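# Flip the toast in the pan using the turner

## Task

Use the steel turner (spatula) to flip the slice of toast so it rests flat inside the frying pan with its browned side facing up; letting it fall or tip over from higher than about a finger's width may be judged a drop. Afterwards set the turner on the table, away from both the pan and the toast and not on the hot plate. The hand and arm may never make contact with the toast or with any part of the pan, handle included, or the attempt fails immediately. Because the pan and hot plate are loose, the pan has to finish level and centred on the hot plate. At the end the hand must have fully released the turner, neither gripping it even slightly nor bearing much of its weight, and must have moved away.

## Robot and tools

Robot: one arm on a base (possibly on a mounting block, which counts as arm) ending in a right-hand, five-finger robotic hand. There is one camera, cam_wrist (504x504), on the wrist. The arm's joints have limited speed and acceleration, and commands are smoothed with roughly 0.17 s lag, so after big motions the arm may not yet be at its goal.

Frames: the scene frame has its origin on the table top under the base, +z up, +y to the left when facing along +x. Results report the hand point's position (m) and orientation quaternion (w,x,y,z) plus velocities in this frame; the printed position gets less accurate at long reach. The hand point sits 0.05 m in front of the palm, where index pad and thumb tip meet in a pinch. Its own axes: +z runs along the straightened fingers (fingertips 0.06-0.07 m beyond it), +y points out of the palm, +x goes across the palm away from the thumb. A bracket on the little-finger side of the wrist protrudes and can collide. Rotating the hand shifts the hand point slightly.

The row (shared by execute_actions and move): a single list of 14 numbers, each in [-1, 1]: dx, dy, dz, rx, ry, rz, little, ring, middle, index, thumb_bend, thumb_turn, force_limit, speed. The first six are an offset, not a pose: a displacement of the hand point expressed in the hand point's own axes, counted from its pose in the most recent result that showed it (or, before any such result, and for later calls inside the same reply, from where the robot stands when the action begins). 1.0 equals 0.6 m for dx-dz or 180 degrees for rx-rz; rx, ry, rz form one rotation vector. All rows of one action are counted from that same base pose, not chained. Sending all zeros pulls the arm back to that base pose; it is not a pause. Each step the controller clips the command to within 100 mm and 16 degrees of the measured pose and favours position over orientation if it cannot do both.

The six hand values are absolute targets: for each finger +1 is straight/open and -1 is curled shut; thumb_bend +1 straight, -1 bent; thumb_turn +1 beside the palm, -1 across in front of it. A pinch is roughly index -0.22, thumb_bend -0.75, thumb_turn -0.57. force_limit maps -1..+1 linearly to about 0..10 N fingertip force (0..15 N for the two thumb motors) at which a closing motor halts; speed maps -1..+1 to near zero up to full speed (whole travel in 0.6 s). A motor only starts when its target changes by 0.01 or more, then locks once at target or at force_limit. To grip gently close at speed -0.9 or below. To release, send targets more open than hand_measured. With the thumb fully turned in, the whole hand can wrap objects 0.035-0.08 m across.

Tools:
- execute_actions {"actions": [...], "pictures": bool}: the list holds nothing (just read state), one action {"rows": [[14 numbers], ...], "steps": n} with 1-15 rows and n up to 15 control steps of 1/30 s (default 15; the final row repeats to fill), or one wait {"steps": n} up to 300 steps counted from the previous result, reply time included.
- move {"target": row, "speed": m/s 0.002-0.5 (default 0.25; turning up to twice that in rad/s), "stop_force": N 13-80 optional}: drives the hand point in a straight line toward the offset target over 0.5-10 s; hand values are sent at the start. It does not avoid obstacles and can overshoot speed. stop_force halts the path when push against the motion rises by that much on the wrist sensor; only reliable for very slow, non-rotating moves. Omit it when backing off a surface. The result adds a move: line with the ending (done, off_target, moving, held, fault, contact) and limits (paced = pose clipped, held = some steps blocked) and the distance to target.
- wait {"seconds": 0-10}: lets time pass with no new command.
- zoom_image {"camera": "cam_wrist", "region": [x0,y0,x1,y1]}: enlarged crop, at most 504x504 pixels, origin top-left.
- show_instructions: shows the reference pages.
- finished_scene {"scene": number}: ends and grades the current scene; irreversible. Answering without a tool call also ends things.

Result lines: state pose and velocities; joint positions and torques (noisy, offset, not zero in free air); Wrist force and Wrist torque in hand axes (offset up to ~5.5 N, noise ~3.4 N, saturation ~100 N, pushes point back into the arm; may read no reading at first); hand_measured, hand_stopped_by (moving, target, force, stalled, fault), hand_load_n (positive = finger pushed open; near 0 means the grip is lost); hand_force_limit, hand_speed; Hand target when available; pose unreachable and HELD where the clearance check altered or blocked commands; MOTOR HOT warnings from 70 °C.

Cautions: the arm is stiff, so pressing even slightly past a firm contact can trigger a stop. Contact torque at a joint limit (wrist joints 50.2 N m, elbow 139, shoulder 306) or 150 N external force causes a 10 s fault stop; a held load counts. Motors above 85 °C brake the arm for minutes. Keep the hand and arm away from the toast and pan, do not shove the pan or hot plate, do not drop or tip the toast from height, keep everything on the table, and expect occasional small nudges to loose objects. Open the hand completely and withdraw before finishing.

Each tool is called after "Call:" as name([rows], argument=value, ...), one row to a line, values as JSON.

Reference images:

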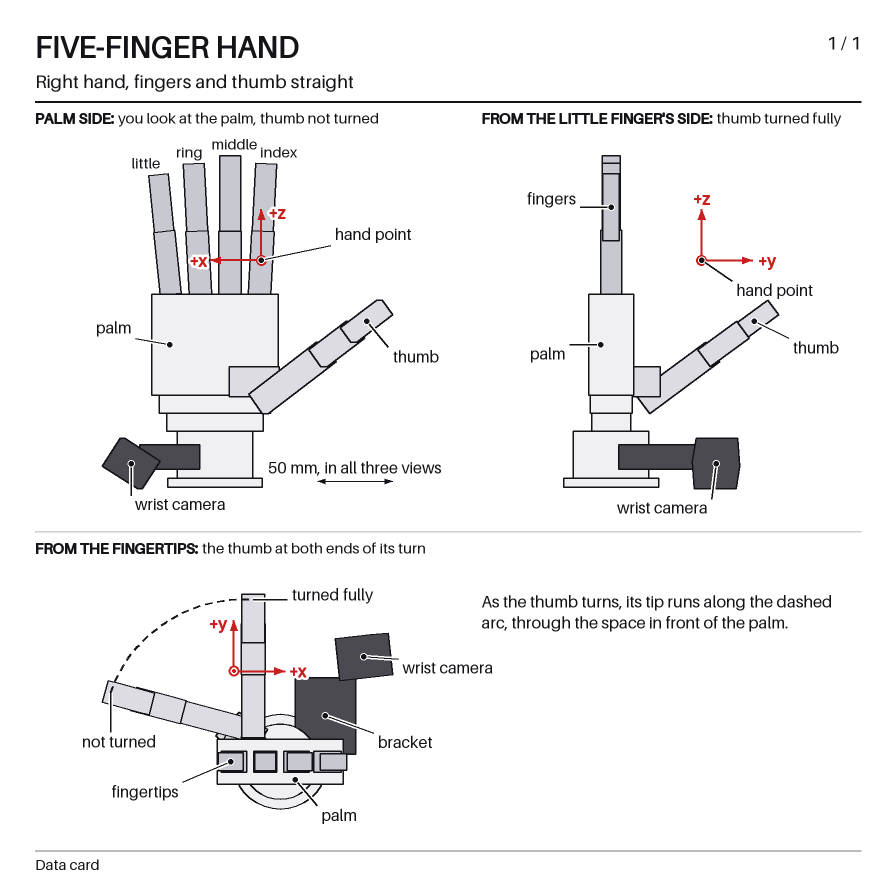

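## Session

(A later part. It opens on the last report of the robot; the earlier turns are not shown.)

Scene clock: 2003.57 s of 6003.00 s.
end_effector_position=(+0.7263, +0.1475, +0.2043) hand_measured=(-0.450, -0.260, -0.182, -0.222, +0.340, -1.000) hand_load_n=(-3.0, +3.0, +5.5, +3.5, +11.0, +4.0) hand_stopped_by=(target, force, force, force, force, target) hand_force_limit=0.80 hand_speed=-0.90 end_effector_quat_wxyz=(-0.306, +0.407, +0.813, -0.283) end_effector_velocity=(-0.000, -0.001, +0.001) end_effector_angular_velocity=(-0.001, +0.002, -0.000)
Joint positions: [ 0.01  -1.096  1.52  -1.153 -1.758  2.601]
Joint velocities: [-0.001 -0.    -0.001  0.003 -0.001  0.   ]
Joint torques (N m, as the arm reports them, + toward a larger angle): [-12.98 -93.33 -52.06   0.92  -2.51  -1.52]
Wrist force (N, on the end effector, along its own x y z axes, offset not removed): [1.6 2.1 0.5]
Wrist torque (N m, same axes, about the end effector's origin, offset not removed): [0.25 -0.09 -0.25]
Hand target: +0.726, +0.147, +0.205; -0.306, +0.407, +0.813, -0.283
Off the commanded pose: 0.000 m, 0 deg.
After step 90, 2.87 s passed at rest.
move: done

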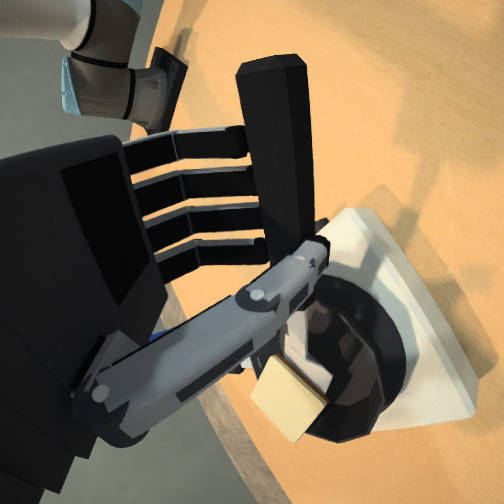

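Call:
execute_actions([
  {"rows": [[0, 0, 0, 0, 0, 0, -0.45, -0.6, -0.6, -0.63, -0.5, -1, 0.2, -0.92]], "steps": 15},
])

Call:
zoom_image(camera="cam_wrist", region=[120, 40, 380, 300])

Scene clock: 2025.67 s of 6003.00 s.
end_effector_position=(+0.7263, +0.1475, +0.2045) hand_measured=(-0.450, -0.260, -0.182, -0.238, +0.340, -1.000) hand_load_n=(-1.0, +1.5, +3.0, +6.5, +13.0, +3.0) hand_stopped_by=(target, force, force, force, force, target) hand_force_limit=0.20 hand_speed=-0.92 end_effector_quat_wxyz=(-0.306, +0.407, +0.813, -0.283) end_effector_velocity=(-0.000, -0.000, +0.001) end_effector_angular_velocity=(+0.000, -0.000, -0.000)
Joint positions: [ 0.01  -1.097  1.519 -1.153 -1.758  2.601]
Joint velocities: [-0.    -0.001  0.     0.     0.    -0.   ]
Joint torques (N m, as the arm reports them, + toward a larger angle): [-11.85 -72.6  -34.78  -2.94  -2.59  -1.02]
Wrist force (N, on the end effector, along its own x y z axes, offset not removed): [-5.0 6.0 -0.5]
Wrist torque (N m, same axes, about the end effector's origin, offset not removed): [0.90 0.83 -0.43]
Hand target: +0.726, +0.147, +0.204; -0.306, +0.407, +0.813, -0.283
Off the commanded pose: 0.000 m, 0 deg.
Steps of this call (steps 1 to 90: nothing new was sent; then 18.60 s passed at rest; steps 91 to 105: all 15 steps of this action). Readings (end_effector_position | what the end effector reports):
91: (+0.7263, +0.1475, +0.2045) | hand_measured=(-0.450, -0.260, -0.182, -0.222, +0.340, -1.000) hand_load_n=(-1.5, +2.5, +5.0, +3.0, +11.5, +4.0) hand_stopped_by=(target, force, force, moving, force, target) hand_force_limit=0.20 hand_speed=-0.92
92: (+0.7263, +0.1475, +0.2045) | hand_measured=(-0.450, -0.260, -0.182, -0.222, +0.340, -1.000) hand_load_n=(-1.5, +2.5, +5.0, +3.0, +11.5, +4.0) hand_stopped_by=(target, force, force, moving, force, target) hand_force_limit=0.20 hand_speed=-0.92
94: (+0.7263, +0.1475, +0.2045) | hand_measured=(-0.450, -0.260, -0.182, -0.226, +0.340, -1.000) hand_load_n=(-1.5, +2.0, +4.5, +4.0, +11.5, +4.0) hand_stopped_by=(target, force, force, moving, force, target) hand_force_limit=0.20 hand_speed=-0.92
98: (+0.7263, +0.1475, +0.2045) | hand_measured=(-0.450, -0.260, -0.182, -0.238, +0.340, -1.000) hand_load_n=(-0.5, +1.5, +2.5, +6.0, +13.5, +3.0) hand_stopped_by=(target, force, force, force, force, target) hand_force_limit=0.20 hand_speed=-0.92
105: the state above

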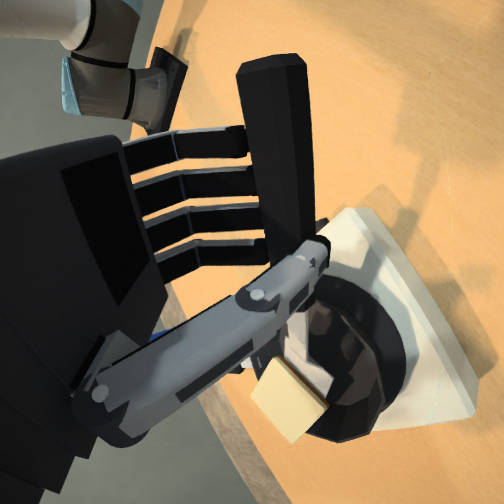

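Region (120, 40, 380, 300) of cam_wrist's 504x504 image, scaled by 1.938, with more detail than that image has.

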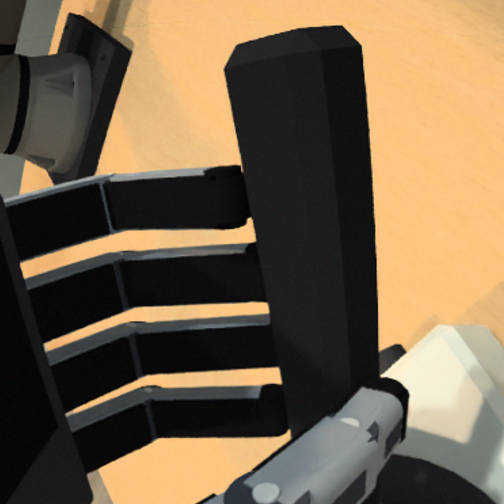

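Call:
execute_actions([
  {"rows": [[0, 0, 0, 0, 0, 0, -0.42, -0.6, -0.6, -0.222, -0.5, -1, 0.2, -0.92]], "steps": 15},
])

Call:
zoom_image(camera="cam_wrist", region=[120, 40, 380, 300])

Scene clock: 2036.40 s of 6003.00 s.
end_effector_position=(+0.7263, +0.1475, +0.2043) hand_measured=(-0.420, -0.260, -0.182, -0.222, +0.340, -1.000) hand_load_n=(+0.0, +1.0, +6.0, +1.0, +10.5, +5.0) hand_stopped_by=(target, force, force, target, force, target) hand_force_limit=0.20 hand_speed=-0.92 end_effector_quat_wxyz=(-0.306, +0.407, +0.813, -0.283) end_effector_velocity=(-0.001, +0.001, -0.000) end_effector_angular_velocity=(+0.001, +0.001, -0.001)
Joint positions: [ 0.01  -1.096  1.52  -1.153 -1.758  2.601]
Joint velocities: [ 0.001 -0.     0.     0.001  0.002  0.   ]
Joint torques (N m, as the arm reports them, + toward a larger angle): [ -6.   -86.82 -50.37  -2.47  -2.39  -0.95]
Wrist force (N, on the end effector, along its own x y z axes, offset not removed): [0.2 3.5 1.0]
Wrist torque (N m, same axes, about the end effector's origin, offset not removed): [0.32 -0.13 -0.12]
Hand target: +0.726, +0.147, +0.204; -0.306, +0.407, +0.813, -0.283
Off the commanded pose: 0.000 m, 0 deg.
Steps of this call (steps 1 to 90: nothing new was sent; then 7.23 s passed at rest; steps 91 to 105: all 15 steps of this action). Readings (end_effector_position | what the end effector reports):
91: (+0.7263, +0.1475, +0.2043) | hand_measured=(-0.450, -0.260, -0.182, -0.238, +0.340, -1.000) hand_load_n=(-0.5, +1.5, +3.0, +6.5, +13.0, +3.0) hand_stopped_by=(moving, force, force, moving, force, target) hand_force_limit=0.20 hand_speed=-0.92
92: (+0.7263, +0.1475, +0.2043) | hand_measured=(-0.450, -0.260, -0.182, -0.238, +0.340, -1.000) hand_load_n=(-0.5, +1.5, +3.0, +6.5, +13.0, +3.0) hand_stopped_by=(moving, force, force, moving, force, target) hand_force_limit=0.20 hand_speed=-0.92
94: (+0.7263, +0.1475, +0.2043) | hand_measured=(-0.446, -0.260, -0.182, -0.234, +0.340, -1.000) hand_load_n=(-1.5, +2.5, +3.5, +5.0, +12.5, +3.0) hand_stopped_by=(moving, force, force, moving, force, target) hand_force_limit=0.20 hand_speed=-0.92
98: (+0.7263, +0.1475, +0.2043) | hand_measured=(-0.428, -0.260, -0.182, -0.222, +0.340, -1.000) hand_load_n=(-1.5, +2.0, +5.0, +3.0, +11.0, +4.5) hand_stopped_by=(moving, force, force, moving, force, target) hand_force_limit=0.20 hand_speed=-0.92
105: the state above

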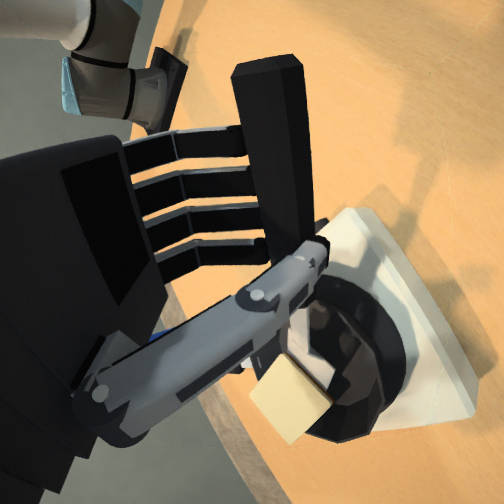

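Region (120, 40, 380, 300) of cam_wrist's 504x504 image, scaled by 1.938, with more detail than that image has.

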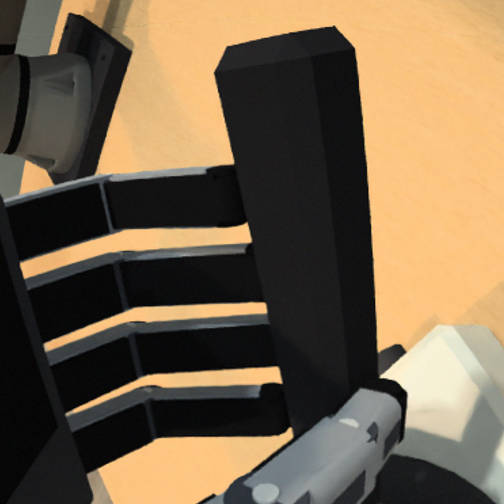

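Call:
zoom_image(camera="cam_wrist", region=[180, 264, 420, 464])

Region (180, 264, 420, 464) of cam_wrist's 504x504 image, scaled by 2.100, with more detail than that image has.

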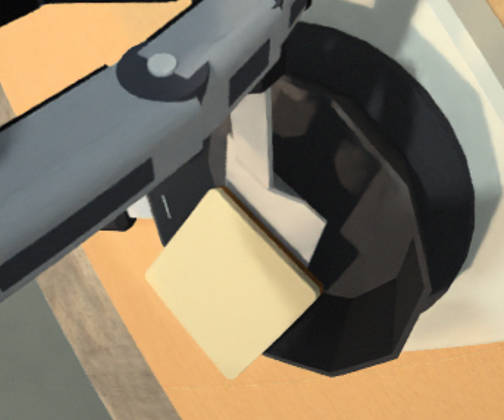

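Call:
move(target=[-0.0006, 0.0021, 0.002, 0, 0.01878, -0.02047, -0.42, -0.6, -0.6, -0.17, -0.5, -1, 0.2, -0.92], speed=0.02)

Call:
zoom_image(camera="cam_wrist", region=[120, 40, 380, 300])

Scene clock: 2047.77 s of 6003.00 s.
end_effector_position=(+0.7261, +0.1475, +0.2026) hand_measured=(-0.420, -0.260, -0.182, -0.170, +0.340, -1.000) hand_load_n=(+0.0, +2.5, +5.5, +0.0, +10.0, +4.0) hand_stopped_by=(target, force, force, target, force, target) hand_force_limit=0.20 hand_speed=-0.92 end_effector_quat_wxyz=(-0.338, +0.389, +0.816, -0.261) end_effector_velocity=(+0.000, +0.000, -0.000) end_effector_angular_velocity=(+0.009, +0.002, -0.002)
Joint positions: [-0.008 -1.081  1.502 -1.12  -1.724  2.53 ]
Joint velocities: [-0.002  0.001 -0.002  0.002  0.005 -0.008]
Joint torques (N m, as the arm reports them, + toward a larger angle): [-11.71 -64.88 -50.63   0.71   1.98  -1.9 ]
Wrist force (N, on the end effector, along its own x y z axes, offset not removed): [3.6 4.0 0.3]
Wrist torque (N m, same axes, about the end effector's origin, offset not removed): [0.59 -0.56 0.20]
Hand target: +0.726, +0.148, +0.203; -0.339, +0.389, +0.816, -0.261
Off the commanded pose: 0.000 m, 0 deg.
After step 90, 5.97 s passed at rest.
move: done

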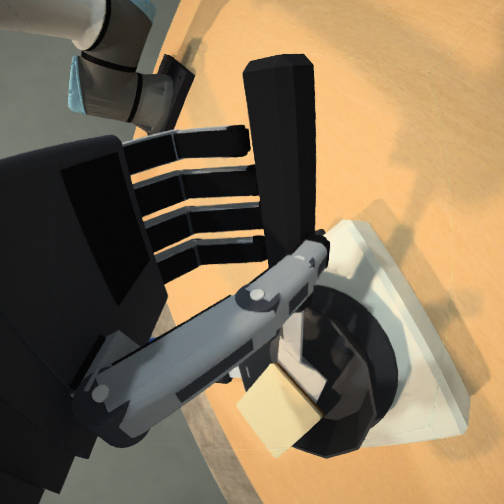

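Region (120, 40, 380, 300) of cam_wrist's 504x504 image, scaled by 1.938, with more detail than that image has.

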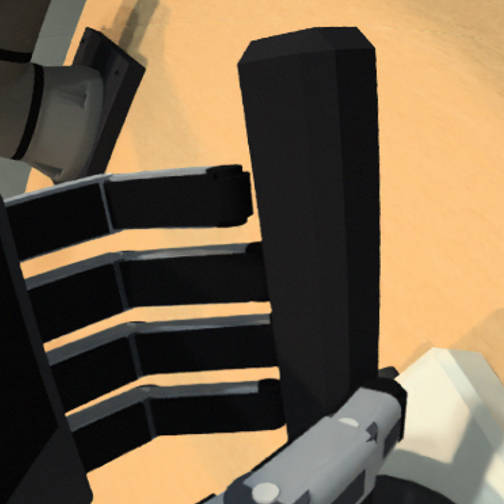

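Call:
move(target=[-0.0006, 0.0021, 0.002, 0, 0.01878, -0.02047, -0.42, -0.6, -0.6, -0.17, -0.5, -1, 0.2, -0.92], speed=0.02)

Call:
zoom_image(camera="cam_wrist", region=[120, 40, 380, 300])

Scene clock: 2064.87 s of 6003.00 s.
end_effector_position=(+0.7260, +0.1477, +0.2008) hand_measured=(-0.420, -0.260, -0.182, -0.170, +0.340, -1.000) hand_load_n=(+0.0, +3.0, +5.5, +0.0, +10.0, +3.0) hand_stopped_by=(target, force, force, target, force, target) hand_force_limit=0.20 hand_speed=-0.92 end_effector_quat_wxyz=(-0.370, +0.371, +0.818, -0.239) end_effector_velocity=(-0.000, -0.001, -0.001) end_effector_angular_velocity=(+0.006, +0.006, +0.002)
Joint positions: [-0.026 -1.064  1.484 -1.085 -1.691  2.46 ]
Joint velocities: [-0.002  0.002 -0.002  0.004  0.001 -0.007]
Joint torques (N m, as the arm reports them, + toward a larger angle): [-10.79 -67.76 -51.36   1.16   1.79  -1.79]
Wrist force (N, on the end effector, along its own x y z axes, offset not removed): [1.2 2.8 1.2]
Wrist torque (N m, same axes, about the end effector's origin, offset not removed): [0.32 -0.36 -0.06]
Hand target: +0.726, +0.148, +0.201; -0.370, +0.370, +0.818, -0.239
Off the commanded pose: 0.000 m, 0 deg.
After step 90, 11.73 s passed at rest.
move: done

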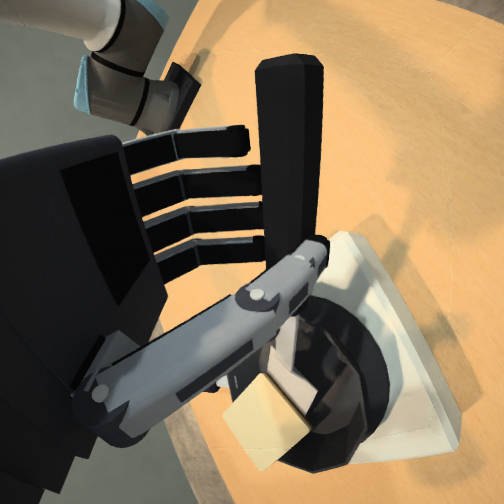

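Region (120, 40, 380, 300) of cam_wrist's 504x504 image, scaled by 1.938, with more detail than that image has.

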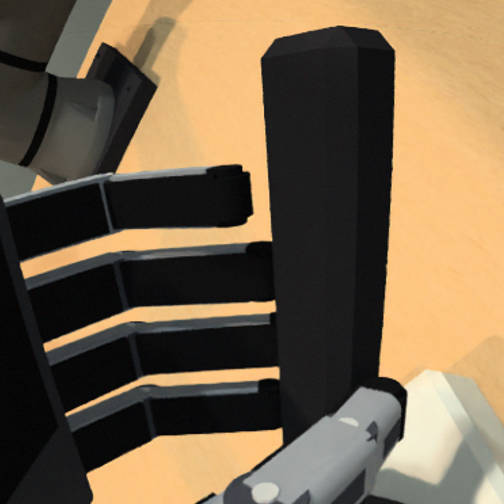

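Call:
execute_actions([
  {"rows": [[0, 0, 0, 0, 0, 0, -0.45, -0.6, -0.6, -0.6, -0.5, -1, 0.3, -0.92]], "steps": 15},
])

Call:
wait(seconds=0.5)

Scene clock: 2071.73 s of 6003.00 s.
end_effector_position=(+0.7260, +0.1477, +0.2007) hand_measured=(-0.450, -0.260, -0.182, -0.222, +0.340, -1.000) hand_load_n=(+0.0, +1.5, +2.5, +7.0, +13.0, +1.5) hand_stopped_by=(target, force, force, force, force, target) hand_force_limit=0.30 hand_speed=-0.92 end_effector_quat_wxyz=(-0.370, +0.371, +0.818, -0.239) end_effector_velocity=(-0.000, +0.000, +0.000) end_effector_angular_velocity=(+0.000, -0.001, -0.001)
Joint positions: [-0.026 -1.064  1.484 -1.085 -1.691  2.46 ]
Joint velocities: [-0.    -0.001  0.001 -0.001  0.001  0.   ]
Joint torques (N m, as the arm reports them, + toward a larger angle): [ 10.39 -95.35 -34.26  -2.85  -2.37   2.16]
Wrist force (N, on the end effector, along its own x y z axes, offset not removed): [-1.4 0.2 0.1]
Wrist torque (N m, same axes, about the end effector's origin, offset not removed): [-0.11 0.10 -0.21]
Hand target: +0.726, +0.148, +0.201; -0.370, +0.371, +0.818, -0.239
Off the commanded pose: 0.000 m, 0 deg.
Steps of this call (steps 1 to 90: nothing new was sent; then 3.37 s passed at rest; steps 91 to 105: all 15 steps of this action). Readings (end_effector_position | what the end effector reports):
91: (+0.7260, +0.1477, +0.2008) | hand_measured=(-0.420, -0.260, -0.182, -0.170, +0.340, -1.000) hand_load_n=(+0.0, +3.0, +5.5, +0.0, +10.0, +3.0) hand_stopped_by=(moving, force, force, moving, force, target) hand_force_limit=0.30 hand_speed=-0.92
92: (+0.7260, +0.1477, +0.2008) | hand_measured=(-0.420, -0.260, -0.182, -0.170, +0.340, -1.000) hand_load_n=(+0.0, +3.0, +5.5, +0.0, +10.0, +3.0) hand_stopped_by=(moving, force, force, moving, force, target) hand_force_limit=0.30 hand_speed=-0.92
94: (+0.7260, +0.1477, +0.2008) | hand_measured=(-0.424, -0.260, -0.182, -0.174, +0.340, -1.000) hand_load_n=(+0.0, +3.0, +5.5, +0.0, +10.0, +3.0) hand_stopped_by=(moving, force, force, moving, force, target) hand_force_limit=0.30 hand_speed=-0.92
98: (+0.7261, +0.1477, +0.2007) | hand_measured=(-0.442, -0.260, -0.182, -0.192, +0.340, -1.000) hand_load_n=(+0.0, +2.5, +5.0, +1.5, +10.5, +3.0) hand_stopped_by=(moving, force, force, moving, force, target) hand_force_limit=0.30 hand_speed=-0.92
105: the state above

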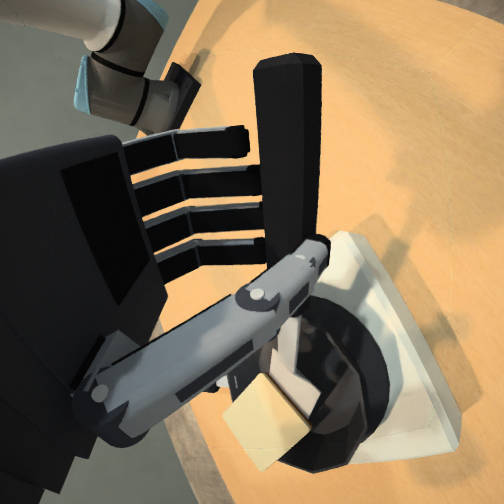

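Scene clock: 2072.23 s of 6003.00 s.
end_effector_position=(+0.7260, +0.1477, +0.2008) hand_measured=(-0.450, -0.260, -0.182, -0.220, +0.340, -1.000) hand_load_n=(+0.0, +2.0, +2.5, +6.5, +13.0, +1.0) hand_stopped_by=(target, force, force, force, force, target) hand_force_limit=0.30 hand_speed=-0.92 end_effector_quat_wxyz=(-0.370, +0.371, +0.818, -0.239) end_effector_velocity=(-0.000, -0.000, +0.001) end_effector_angular_velocity=(-0.000, -0.000, +0.000)
Joint positions: [-0.026 -1.064  1.484 -1.085 -1.691  2.46 ]
Joint velocities: [-0.    -0.001  0.     0.    -0.     0.   ]
Joint torques (N m, as the arm reports them, + toward a larger angle): [  9.03 -94.72 -34.24  -2.8   -2.31   1.97]
Wrist force (N, on the end effector, along its own x y z axes, offset not removed): [0.7 6.1 -2.9]
Wrist torque (N m, same axes, about the end effector's origin, offset not removed): [0.95 -0.05 0.04]
Hand target: +0.726, +0.148, +0.201; -0.370, +0.371, +0.818, -0.239
Off the commanded pose: 0.000 m, 0 deg.
Steps of this call (steps 1 to 15: nothing new was sent). Readings (end_effector_position | what the end effector reports):
1: (+0.7260, +0.1477, +0.2007) | hand_measured=(-0.450, -0.260, -0.182, -0.220, +0.340, -1.000) hand_load_n=(+0.0, +2.0, +2.5, +6.5, +13.0, +1.0) hand_stopped_by=(target, force, force, force, force, target) hand_force_limit=0.30 hand_speed=-0.92
2: (+0.7260, +0.1477, +0.2007) | hand_measured=(-0.450, -0.260, -0.182, -0.220, +0.340, -1.000) hand_load_n=(+0.0, +2.0, +2.5, +6.5, +13.0, +1.0) hand_stopped_by=(target, force, force, force, force, target) hand_force_limit=0.30 hand_speed=-0.92
4: (+0.7260, +0.1477, +0.2007) | hand_measured=(-0.450, -0.260, -0.182, -0.220, +0.340, -1.000) hand_load_n=(+0.0, +2.0, +2.5, +6.5, +13.0, +1.0) hand_stopped_by=(target, force, force, force, force, target) hand_force_limit=0.30 hand_speed=-0.92
8: (+0.7260, +0.1477, +0.2008) | hand_measured=(-0.450, -0.260, -0.182, -0.220, +0.340, -1.000) hand_load_n=(+0.0, +2.0, +2.5, +6.5, +13.0, +1.0) hand_stopped_by=(target, force, force, force, force, target) hand_force_limit=0.30 hand_speed=-0.92
15: the state above

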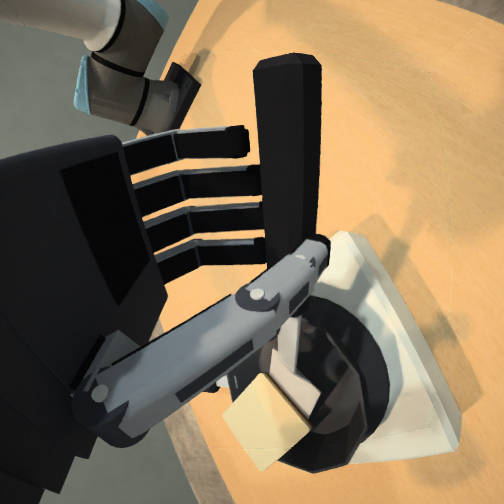

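Call:
execute_actions([
  {"rows": [[0, 0, 0, 0, 0, 0, -0.45, -0.6, -0.6, -0.6, -0.55, -1, 1.0, -0.95]], "steps": 15},
])

Call:
zoom_image(camera="cam_wrist", region=[140, 304, 380, 504])

Scene clock: 2076.67 s of 6003.00 s.
end_effector_position=(+0.7260, +0.1477, +0.2008) hand_measured=(-0.450, -0.260, -0.182, -0.220, +0.328, -1.000) hand_load_n=(+0.0, +2.5, +3.0, +6.5, +15.0, +1.0) hand_stopped_by=(target, force, force, force, moving, target) hand_force_limit=1.00 hand_speed=-0.95 end_effector_quat_wxyz=(-0.370, +0.371, +0.818, -0.239) end_effector_velocity=(-0.000, +0.000, -0.001) end_effector_angular_velocity=(-0.000, +0.002, +0.000)
Joint positions: [-0.026 -1.064  1.484 -1.085 -1.691  2.46 ]
Joint velocities: [ 0.     0.001  0.     0.    -0.     0.   ]
Joint torques (N m, as the arm reports them, + toward a larger angle): [  9.9  -92.77 -35.03  -2.52  -2.44   1.88]
Wrist force (N, on the end effector, along its own x y z axes, offset not removed): [3.6 6.3 1.6]
Wrist torque (N m, same axes, about the end effector's origin, offset not removed): [0.70 -0.59 0.21]
Hand target: +0.726, +0.148, +0.201; -0.370, +0.371, +0.818, -0.239
Off the commanded pose: 0.000 m, 0 deg.
Steps of this call (steps 1 to 90: nothing new was sent; then 0.93 s passed at rest; steps 91 to 105: all 15 steps of this action). Readings (end_effector_position | what the end effector reports):
91: (+0.7260, +0.1477, +0.2008) | hand_measured=(-0.450, -0.260, -0.182, -0.220, +0.340, -1.000) hand_load_n=(+0.0, +2.0, +2.5, +6.5, +13.0, +1.0) hand_stopped_by=(target, force, force, force, moving, target) hand_force_limit=1.00 hand_speed=-0.95
92: (+0.7260, +0.1477, +0.2008) | hand_measured=(-0.450, -0.260, -0.182, -0.220, +0.340, -1.000) hand_load_n=(+0.0, +2.0, +2.5, +6.5, +13.0, +1.0) hand_stopped_by=(target, force, force, force, moving, target) hand_force_limit=1.00 hand_speed=-0.95
94: (+0.7260, +0.1477, +0.2008) | hand_measured=(-0.450, -0.260, -0.182, -0.220, +0.340, -1.000) hand_load_n=(+0.0, +2.0, +2.5, +6.5, +13.0, +1.0) hand_stopped_by=(target, force, force, force, moving, target) hand_force_limit=1.00 hand_speed=-0.95
98: (+0.7260, +0.1477, +0.2008) | hand_measured=(-0.450, -0.260, -0.182, -0.220, +0.340, -1.000) hand_load_n=(+0.0, +2.0, +2.5, +6.5, +13.5, +1.0) hand_stopped_by=(target, force, force, force, moving, target) hand_force_limit=1.00 hand_speed=-0.95
105: the state above

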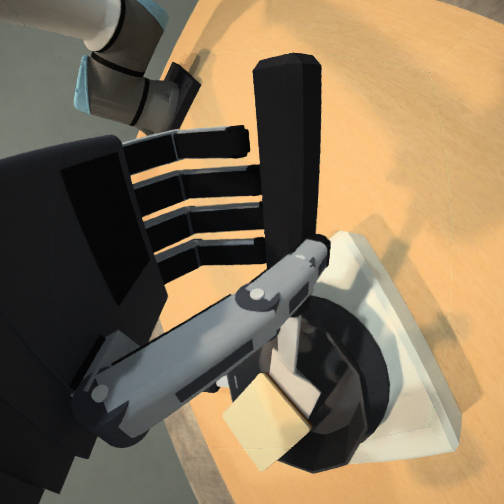

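Region (140, 304, 380, 504) of cam_wrist's 504x504 image, scaled by 2.100, with more detail than that image has.

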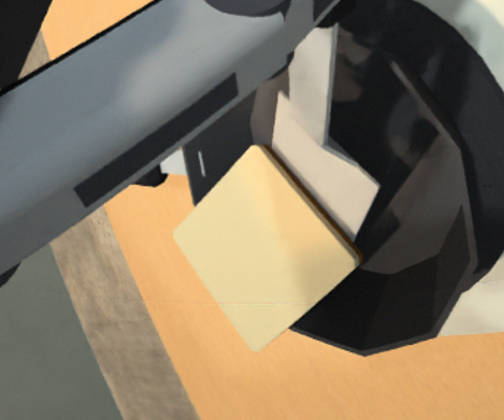

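Call:
move(target=[0.01473, 0.02226, 0.02042, 0, -0.01502, 0.01638, -0.45, -0.6, -0.6, -0.6, -0.55, -1, 1.0, -0.95], speed=0.01)

Call:
zoom_image(camera="cam_wrist", region=[140, 304, 380, 504])

Scene clock: 2087.00 s of 6003.00 s.
end_effector_position=(+0.7182, +0.1613, +0.1883) hand_measured=(-0.450, -0.260, -0.182, -0.220, +0.334, -1.000) hand_load_n=(+0.0, +2.0, +3.0, +6.0, +14.0, +1.0) hand_stopped_by=(target, force, force, force, force, target) hand_force_limit=1.00 hand_speed=-0.95 end_effector_quat_wxyz=(-0.344, +0.386, +0.816, -0.257) end_effector_velocity=(+0.000, +0.001, -0.001) end_effector_angular_velocity=(-0.005, -0.004, +0.001)
Joint positions: [ 0.004 -1.076  1.522 -1.137 -1.705  2.526]
Joint velocities: [ 0.002 -0.     0.002 -0.005 -0.002  0.005]
Joint torques (N m, as the arm reports them, + toward a larger angle): [  8.14 -93.61 -34.71  -2.67  -2.44   1.54]
Wrist force (N, on the end effector, along its own x y z axes, offset not removed): [1.1 7.4 -1.4]
Wrist torque (N m, same axes, about the end effector's origin, offset not removed): [1.17 -0.07 -0.03]
Hand target: +0.718, +0.161, +0.188; -0.344, +0.386, +0.816, -0.257
Off the commanded pose: 0.000 m, 0 deg.
After step 90, 3.63 s passed at rest.
move: done

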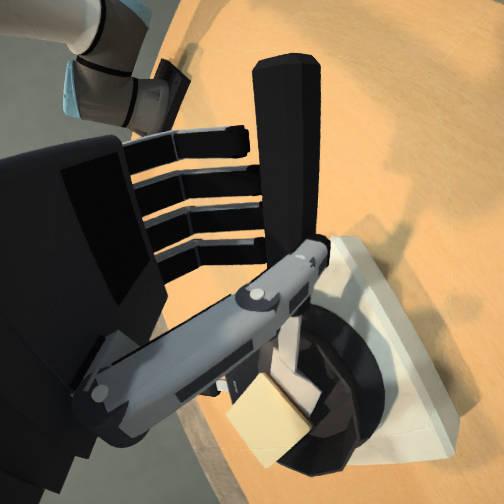

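Region (140, 304, 380, 504) of cam_wrist's 504x504 image, scaled by 2.100, with more detail than that image has.

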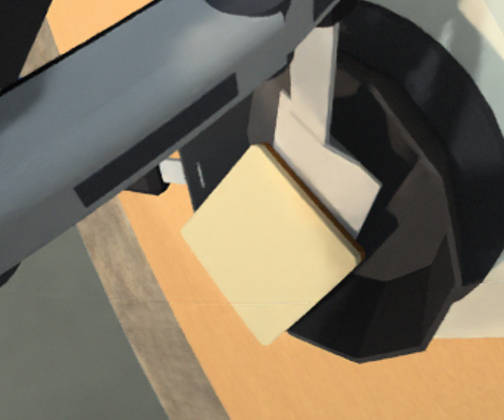

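Call:
move(target=[0.01552, 0.00447, 0.0041, 0, 0, 0, -0.45, -0.6, -0.6, -0.6, -0.55, -1, 1.0, -0.95], speed=0.006)

Call:
zoom_image(camera="cam_wrist", region=[140, 304, 380, 504])

Scene clock: 2091.93 s of 6003.00 s.
end_effector_position=(+0.7133, +0.1698, +0.1884) hand_measured=(-0.450, -0.260, -0.182, -0.220, +0.334, -1.000) hand_load_n=(+0.0, +2.0, +3.0, +6.0, +14.0, +1.0) hand_stopped_by=(target, force, force, force, force, target) hand_force_limit=1.00 hand_speed=-0.95 end_effector_quat_wxyz=(-0.344, +0.386, +0.816, -0.257) end_effector_velocity=(-0.000, +0.001, -0.000) end_effector_angular_velocity=(-0.001, -0.001, +0.001)
Joint positions: [ 0.014 -1.081  1.528 -1.138 -1.697  2.533]
Joint velocities: [ 0.001 -0.     0.001 -0.001  0.     0.001]
Joint torques (N m, as the arm reports them, + toward a larger angle): [  9.13 -93.98 -33.02  -2.78   2.2    2.12]
Wrist force (N, on the end effector, along its own x y z axes, offset not removed): [-1.3 5.1 -0.2]
Wrist torque (N m, same axes, about the end effector's origin, offset not removed): [0.67 0.30 -0.06]
Hand target: +0.713, +0.170, +0.188; -0.344, +0.386, +0.816, -0.257
Off the commanded pose: 0.000 m, 0 deg.
After step 90, 0.07 s passed at rest.
move: done

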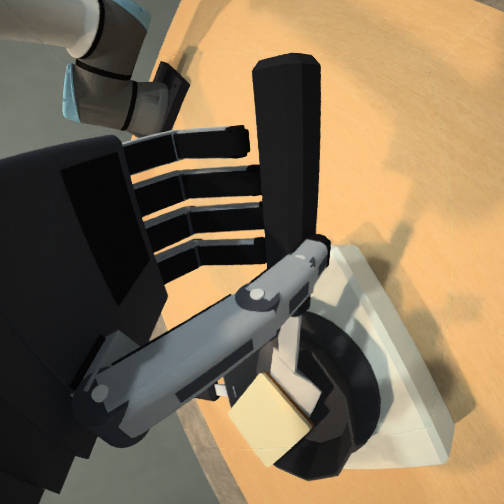

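Region (140, 304, 380, 504) of cam_wrist's 504x504 image, scaled by 2.100, with more detail than that image has.

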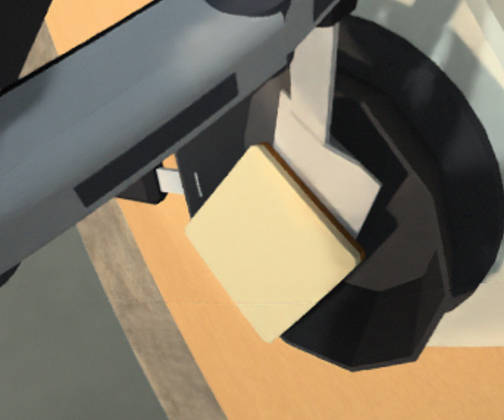

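Call:
move(target=[0.01242, 0.00358, 0.00328, 0, 0, 0, -0.45, -0.6, -0.6, -0.6, -0.55, -1, 1.0, -0.95], speed=0.005)

Call:
zoom_image(camera="cam_wrist", region=[140, 304, 380, 504])

Scene clock: 2097.00 s of 6003.00 s.
end_effector_position=(+0.7094, +0.1767, +0.1884) hand_measured=(-0.450, -0.260, -0.182, -0.220, +0.334, -1.000) hand_load_n=(+0.0, +2.0, +3.0, +6.0, +14.0, +1.0) hand_stopped_by=(target, force, force, force, force, target) hand_force_limit=1.00 hand_speed=-0.95 end_effector_quat_wxyz=(-0.344, +0.386, +0.816, -0.257) end_effector_velocity=(-0.000, +0.001, +0.000) end_effector_angular_velocity=(+0.000, -0.000, -0.000)
Joint positions: [ 0.021 -1.084  1.533 -1.139 -1.691  2.538]
Joint velocities: [ 0.001 -0.001  0.001 -0.     0.001  0.   ]
Joint torques (N m, as the arm reports them, + toward a larger angle): [  9.38 -91.95 -33.41  -2.63   2.4    2.07]
Wrist force (N, on the end effector, along its own x y z axes, offset not removed): [-0.2 1.1 -4.4]
Wrist torque (N m, same axes, about the end effector's origin, offset not removed): [0.33 0.20 -0.22]
Hand target: +0.709, +0.177, +0.188; -0.344, +0.386, +0.816, -0.257
Off the commanded pose: 0.000 m, 0 deg.
After step 90, 0.27 s passed at rest.
move: done

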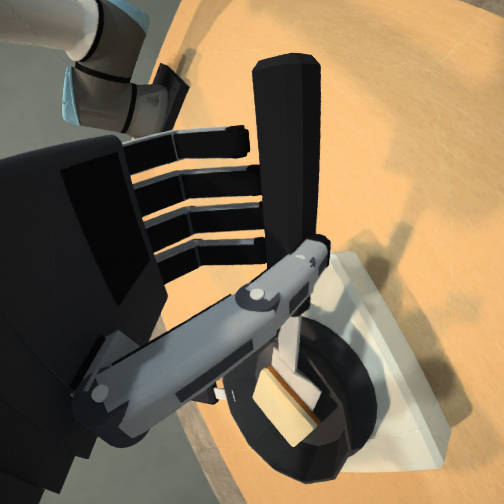

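Region (140, 304, 380, 504) of cam_wrist's 504x504 image, scaled by 2.100, with more detail than that image has.

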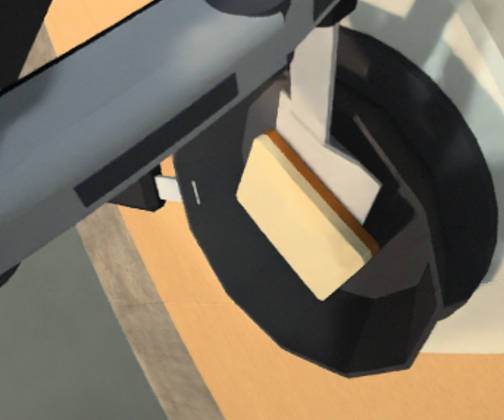

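Call:
move(target=[-0.01218, -0.04854, -0.04453, 0, 0.03756, -0.04094, -0.45, -0.6, -0.6, -0.6, -0.55, -1, 1.0, -0.95], speed=0.02)

Call:
zoom_image(camera="cam_wrist", region=[140, 304, 380, 504])

Scene clock: 2117.27 s of 6003.00 s.
end_effector_position=(+0.7198, +0.1583, +0.2222) hand_measured=(-0.450, -0.260, -0.182, -0.220, +0.334, -1.000) hand_load_n=(+0.0, +2.0, +3.0, +6.5, +14.0, +1.0) hand_stopped_by=(target, force, force, force, force, target) hand_force_limit=1.00 hand_speed=-0.95 end_effector_quat_wxyz=(-0.407, +0.347, +0.818, -0.212) end_effector_velocity=(+0.001, -0.001, +0.001) end_effector_angular_velocity=(+0.008, +0.004, -0.000)
Joint positions: [-0.036 -1.063  1.451 -1.007 -1.646  2.382]
Joint velocities: [-0.003  0.002 -0.004  0.006  0.003 -0.008]
Joint torques (N m, as the arm reports them, + toward a larger angle): [-12.77 -69.71 -52.72   1.8    2.17  -2.16]
Wrist force (N, on the end effector, along its own x y z axes, offset not removed): [-0.9 2.8 -1.9]
Wrist torque (N m, same axes, about the end effector's origin, offset not removed): [0.45 0.19 -0.32]
Hand target: +0.720, +0.158, +0.222; -0.408, +0.347, +0.818, -0.211
Off the commanded pose: 0.000 m, 0 deg.
After step 90, 12.67 s passed at rest.
move: done

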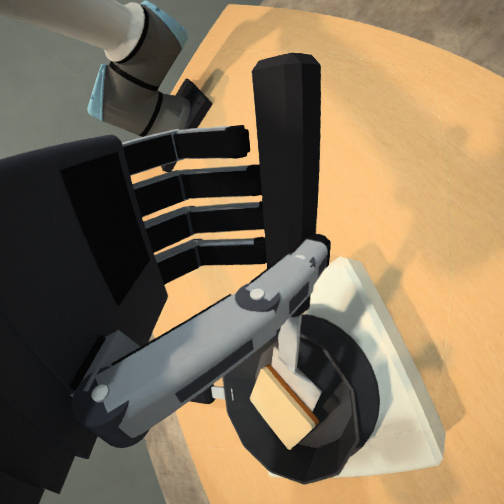

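Region (140, 304, 380, 504) of cam_wrist's 504x504 image, scaled by 2.100, with more detail than that image has.

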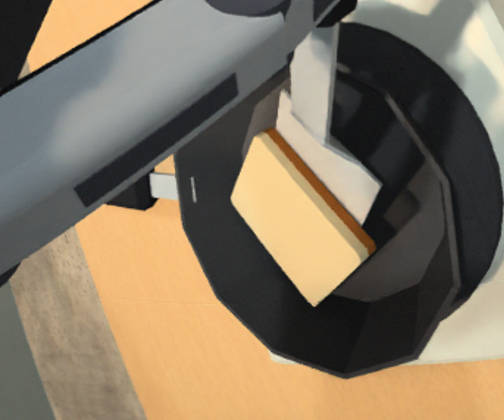

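Call:
move(target=[-0.01645, -0.05046, -0.04628, 0, 0.03756, -0.04094, -0.45, -0.6, -0.6, -0.6, -0.55, -1, 1.0, -0.95], speed=0.025)

Call:
zoom_image(camera="cam_wrist", region=[140, 304, 380, 504])

Scene clock: 2124.80 s of 6003.00 s.
end_effector_position=(+0.7345, +0.1326, +0.2518) hand_measured=(-0.450, -0.260, -0.182, -0.220, +0.334, -1.000) hand_load_n=(+0.0, +2.0, +3.0, +6.5, +14.0, +1.5) hand_stopped_by=(target, force, force, force, force, target) hand_force_limit=1.00 hand_speed=-0.95 end_effector_quat_wxyz=(-0.467, +0.306, +0.813, -0.165) end_effector_velocity=(+0.002, -0.000, +0.002) end_effector_angular_velocity=(+0.011, +0.004, -0.000)
Joint positions: [-0.095 -1.021  1.355 -0.868 -1.618  2.227]
Joint velocities: [-0.003  0.003 -0.007  0.008  0.003 -0.01 ]
Joint torques (N m, as the arm reports them, + toward a larger angle): [-12.39 -67.61 -52.09   1.96   2.13  -1.83]
Wrist force (N, on the end effector, along its own x y z axes, offset not removed): [-0.3 7.1 0.8]
Wrist torque (N m, same axes, about the end effector's origin, offset not removed): [0.89 -0.02 0.05]
Hand target: +0.735, +0.132, +0.252; -0.468, +0.306, +0.813, -0.164
Off the commanded pose: 0.000 m, 0 deg.
After step 90, 0.83 s passed at rest.
move: done

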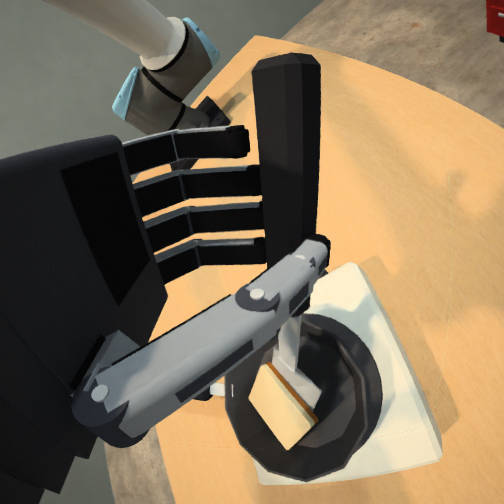

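Region (140, 304, 380, 504) of cam_wrist's 504x504 image, scaled by 2.100, with more detail than that image has.

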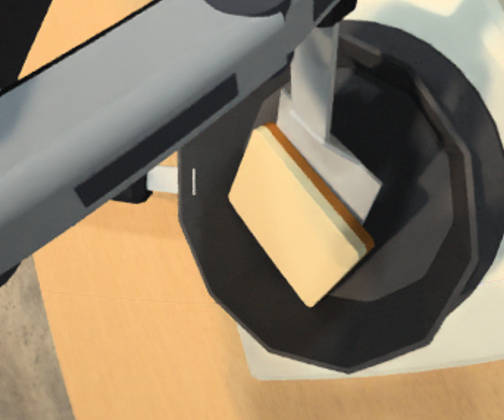

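Call:
move(target=[-0.01595, -0.05098, -0.04676, 0, 0.03756, -0.04094, -0.45, -0.6, -0.6, -0.6, -0.55, -1, 1.0, -0.95], speed=0.025)

Call:
zoom_image(camera="cam_wrist", region=[140, 304, 380, 504])

Scene clock: 2132.20 s of 6003.00 s.
end_effector_position=(+0.7515, +0.1028, +0.2764) hand_measured=(-0.450, -0.260, -0.182, -0.220, +0.334, -1.000) hand_load_n=(+0.0, +2.0, +3.0, +6.5, +14.0, +1.5) hand_stopped_by=(target, force, force, force, force, target) hand_force_limit=1.00 hand_speed=-0.95 end_effector_quat_wxyz=(-0.523, +0.263, +0.802, -0.116) end_effector_velocity=(+0.002, -0.002, +0.001) end_effector_angular_velocity=(+0.010, +0.006, -0.001)
Joint positions: [-0.152 -0.961  1.249 -0.725 -1.603  2.077]
Joint velocities: [-0.004  0.005 -0.008  0.01   0.002 -0.01 ]
Joint torques (N m, as the arm reports them, + toward a larger angle): [-12.67 -74.71 -53.01   2.5    2.32  -2.25]
Wrist force (N, on the end effector, along its own x y z axes, offset not removed): [2.6 2.1 -1.5]
Wrist torque (N m, same axes, about the end effector's origin, offset not removed): [0.33 -0.48 0.04]
Hand target: +0.752, +0.103, +0.277; -0.524, +0.262, +0.802, -0.116
Off the commanded pose: 0.000 m, 0 deg.
After step 90, 0.70 s passed at rest.
move: done

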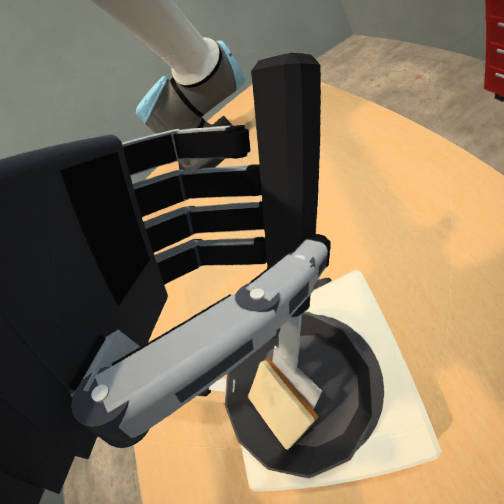

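Region (140, 304, 380, 504) of cam_wrist's 504x504 image, scaled by 2.100, with more detail than that image has.

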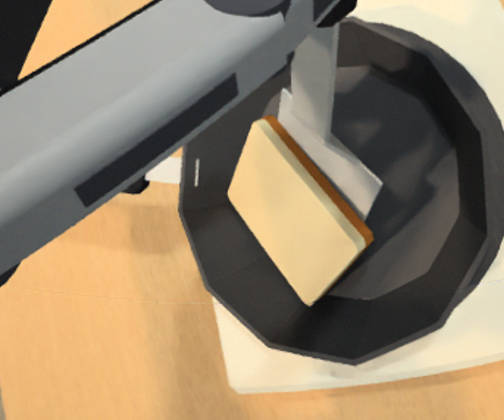

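Call:
execute_actions(actions=[])

Scene clock: 2148.93 s of 6003.00 s.
end_effector_position=(+0.7516, +0.1026, +0.2766) hand_measured=(-0.450, -0.260, -0.182, -0.220, +0.334, -1.000) hand_load_n=(+0.0, +2.0, +3.0, +6.5, +14.0, +1.5) hand_stopped_by=(target, force, force, force, force, target) hand_force_limit=1.00 hand_speed=-0.95 end_effector_quat_wxyz=(-0.524, +0.262, +0.802, -0.116) end_effector_velocity=(-0.000, +0.000, +0.001) end_effector_angular_velocity=(+0.001, +0.000, -0.001)
Joint positions: [-0.152 -0.96   1.248 -0.724 -1.603  2.076]
Joint velocities: [-0.    -0.001 -0.     0.001  0.001 -0.   ]
Joint torques (N m, as the arm reports them, + toward a larger angle): [-12.77 -76.08 -52.47   2.18   2.25  -1.81]
Wrist force (N, on the end effector, along its own x y z axes, offset not removed): [0.7 7.3 0.1]
Wrist torque (N m, same axes, about the end effector's origin, offset not removed): [1.03 -0.15 -0.08]
Hand target: +0.752, +0.103, +0.277; -0.524, +0.262, +0.802, -0.116
Off the commanded pose: 0.000 m, 0 deg.
Steps of this call (steps 1 to 90: nothing new was sent; then 13.73 s passed at rest). Readings (end_effector_position | what the end effector reports):
1: (+0.7515, +0.1028, +0.2765) | hand_measured=(-0.450, -0.260, -0.182, -0.220, +0.334, -1.000) hand_load_n=(+0.0, +2.0, +3.0, +6.5, +14.0, +1.5) hand_stopped_by=(target, force, force, force, force, target) hand_force_limit=1.00 hand_speed=-0.95
2: (+0.7515, +0.1027, +0.2765) | hand_measured=(-0.450, -0.260, -0.182, -0.220, +0.334, -1.000) hand_load_n=(+0.0, +2.0, +3.0, +6.5, +14.0, +1.5) hand_stopped_by=(target, force, force, force, force, target) hand_force_limit=1.00 hand_speed=-0.95
4: (+0.7516, +0.1027, +0.2765) | hand_measured=(-0.450, -0.260, -0.182, -0.220, +0.334, -1.000) hand_load_n=(+0.0, +2.0, +3.0, +6.5, +14.0, +1.5) hand_stopped_by=(target, force, force, force, force, target) hand_force_limit=1.00 hand_speed=-0.95
8: (+0.7516, +0.1026, +0.2766) | hand_measured=(-0.450, -0.260, -0.182, -0.220, +0.334, -1.000) hand_load_n=(+0.0, +2.0, +3.0, +6.5, +14.0, +1.5) hand_stopped_by=(target, force, force, force, force, target) hand_force_limit=1.00 hand_speed=-0.95
90: the state above

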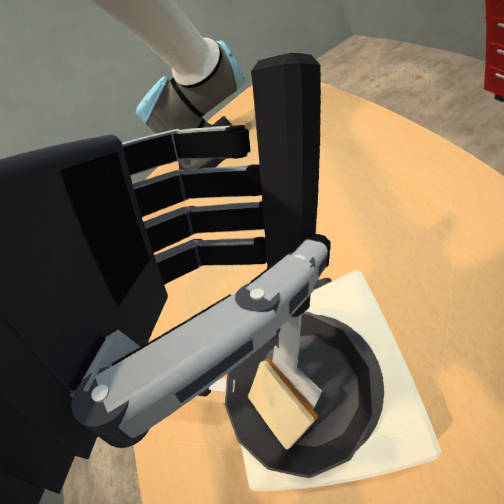

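Call:
zoom_image(camera="cam_wrist", region=[140, 304, 380, 504])

Region (140, 304, 380, 504) of cam_wrist's 504x504 image, scaled by 2.100, with more detail than that image has.

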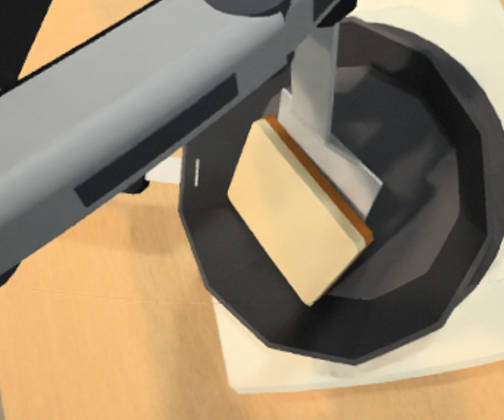

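Call:
move(target=[-0.01218,-0.04854,-0.04453,0,0.03756,-0.04094,-0.45,-0.6,-0.6,-0.6,-0.55,-1,1.0,-0.95], speed=0.02)

Call:
zoom_image(camera="cam_wrist", region=[140, 304, 380, 504])

Scene clock: 2157.37 s of 6003.00 s.
end_effector_position=(+0.7691, +0.0721, +0.2954) hand_measured=(-0.450, -0.260, -0.182, -0.220, +0.334, -1.000) hand_load_n=(+0.0, +2.5, +3.0, +6.0, +14.0, +1.0) hand_stopped_by=(target, force, force, force, force, target) hand_force_limit=1.00 hand_speed=-0.95 end_effector_quat_wxyz=(-0.576, +0.217, +0.785, -0.067) end_effector_velocity=(+0.001, -0.002, +0.000) end_effector_angular_velocity=(+0.008, +0.005, -0.000)
Joint positions: [-0.201 -0.886  1.136 -0.58  -1.599  1.933]
Joint velocities: [-0.003  0.005 -0.006  0.007 -0.    -0.008]
Joint torques (N m, as the arm reports them, + toward a larger angle): [-14.76 -80.36 -52.02   2.99  -0.66  -1.93]
Wrist force (N, on the end effector, along its own x y z axes, offset not removed): [1.0 3.1 1.4]
Wrist torque (N m, same axes, about the end effector's origin, offset not removed): [0.29 -0.45 -0.04]
Hand target: +0.769, +0.072, +0.296; -0.577, +0.217, +0.785, -0.067
Off the commanded pose: 0.000 m, 0 deg.
After step 90, 0.83 s passed at rest.
move: done

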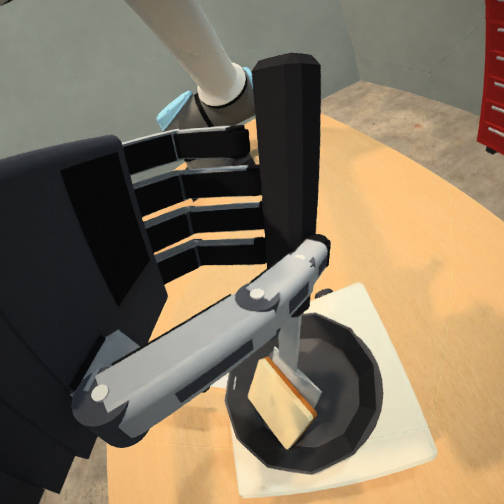

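Region (140, 304, 380, 504) of cam_wrist's 504x504 image, scaled by 2.100, with more detail than that image has.

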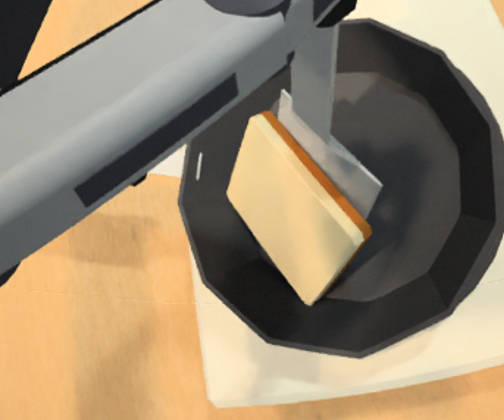

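Call:
move(target=[-0.01218,-0.04854,-0.04453,0,0.03756,-0.04094,-0.45,-0.6,-0.6,-0.6,-0.55,-1,1.0,-0.95], speed=0.02)

Call:
zoom_image(camera="cam_wrist", region=[140, 304, 380, 504])

Scene clock: 2164.33 s of 6003.00 s.
end_effector_position=(+0.7879, +0.0393, +0.3079) hand_measured=(-0.450, -0.260, -0.182, -0.220, +0.334, -1.000) hand_load_n=(+0.0, +3.5, +3.0, +5.5, +14.0, +0.5) hand_stopped_by=(target, force, force, force, force, target) hand_force_limit=1.00 hand_speed=-0.95 end_effector_quat_wxyz=(-0.624, +0.170, +0.762, -0.017) end_effector_velocity=(+0.001, -0.002, +0.001) end_effector_angular_velocity=(+0.008, +0.005, -0.001)
Joint positions: [-0.244 -0.798  1.016 -0.437 -1.607  1.797]
Joint velocities: [-0.003  0.005 -0.007  0.009 -0.001 -0.007]
Joint torques (N m, as the arm reports them, + toward a larger angle): [-13.21 -86.42 -51.75   3.82  -2.22  -2.17]
Wrist force (N, on the end effector, along its own x y z axes, offset not removed): [-0.3 2.6 1.5]
Wrist torque (N m, same axes, about the end effector's origin, offset not removed): [0.36 -0.15 -0.17]
Hand target: +0.788, +0.039, +0.308; -0.625, +0.170, +0.762, -0.017
Off the commanded pose: 0.000 m, 0 deg.
move: done

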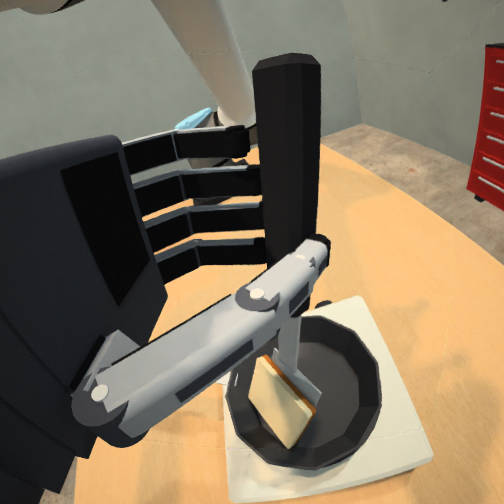

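Region (140, 304, 380, 504) of cam_wrist's 504x504 image, scaled by 2.100, with more detail than that image has.

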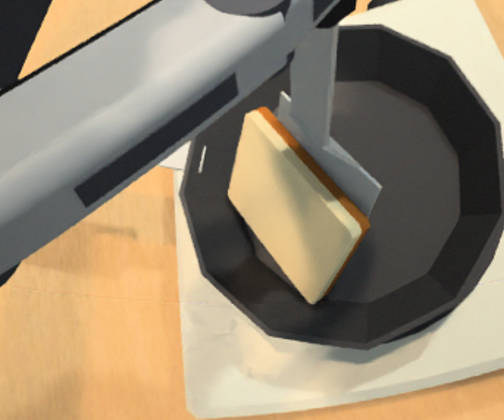

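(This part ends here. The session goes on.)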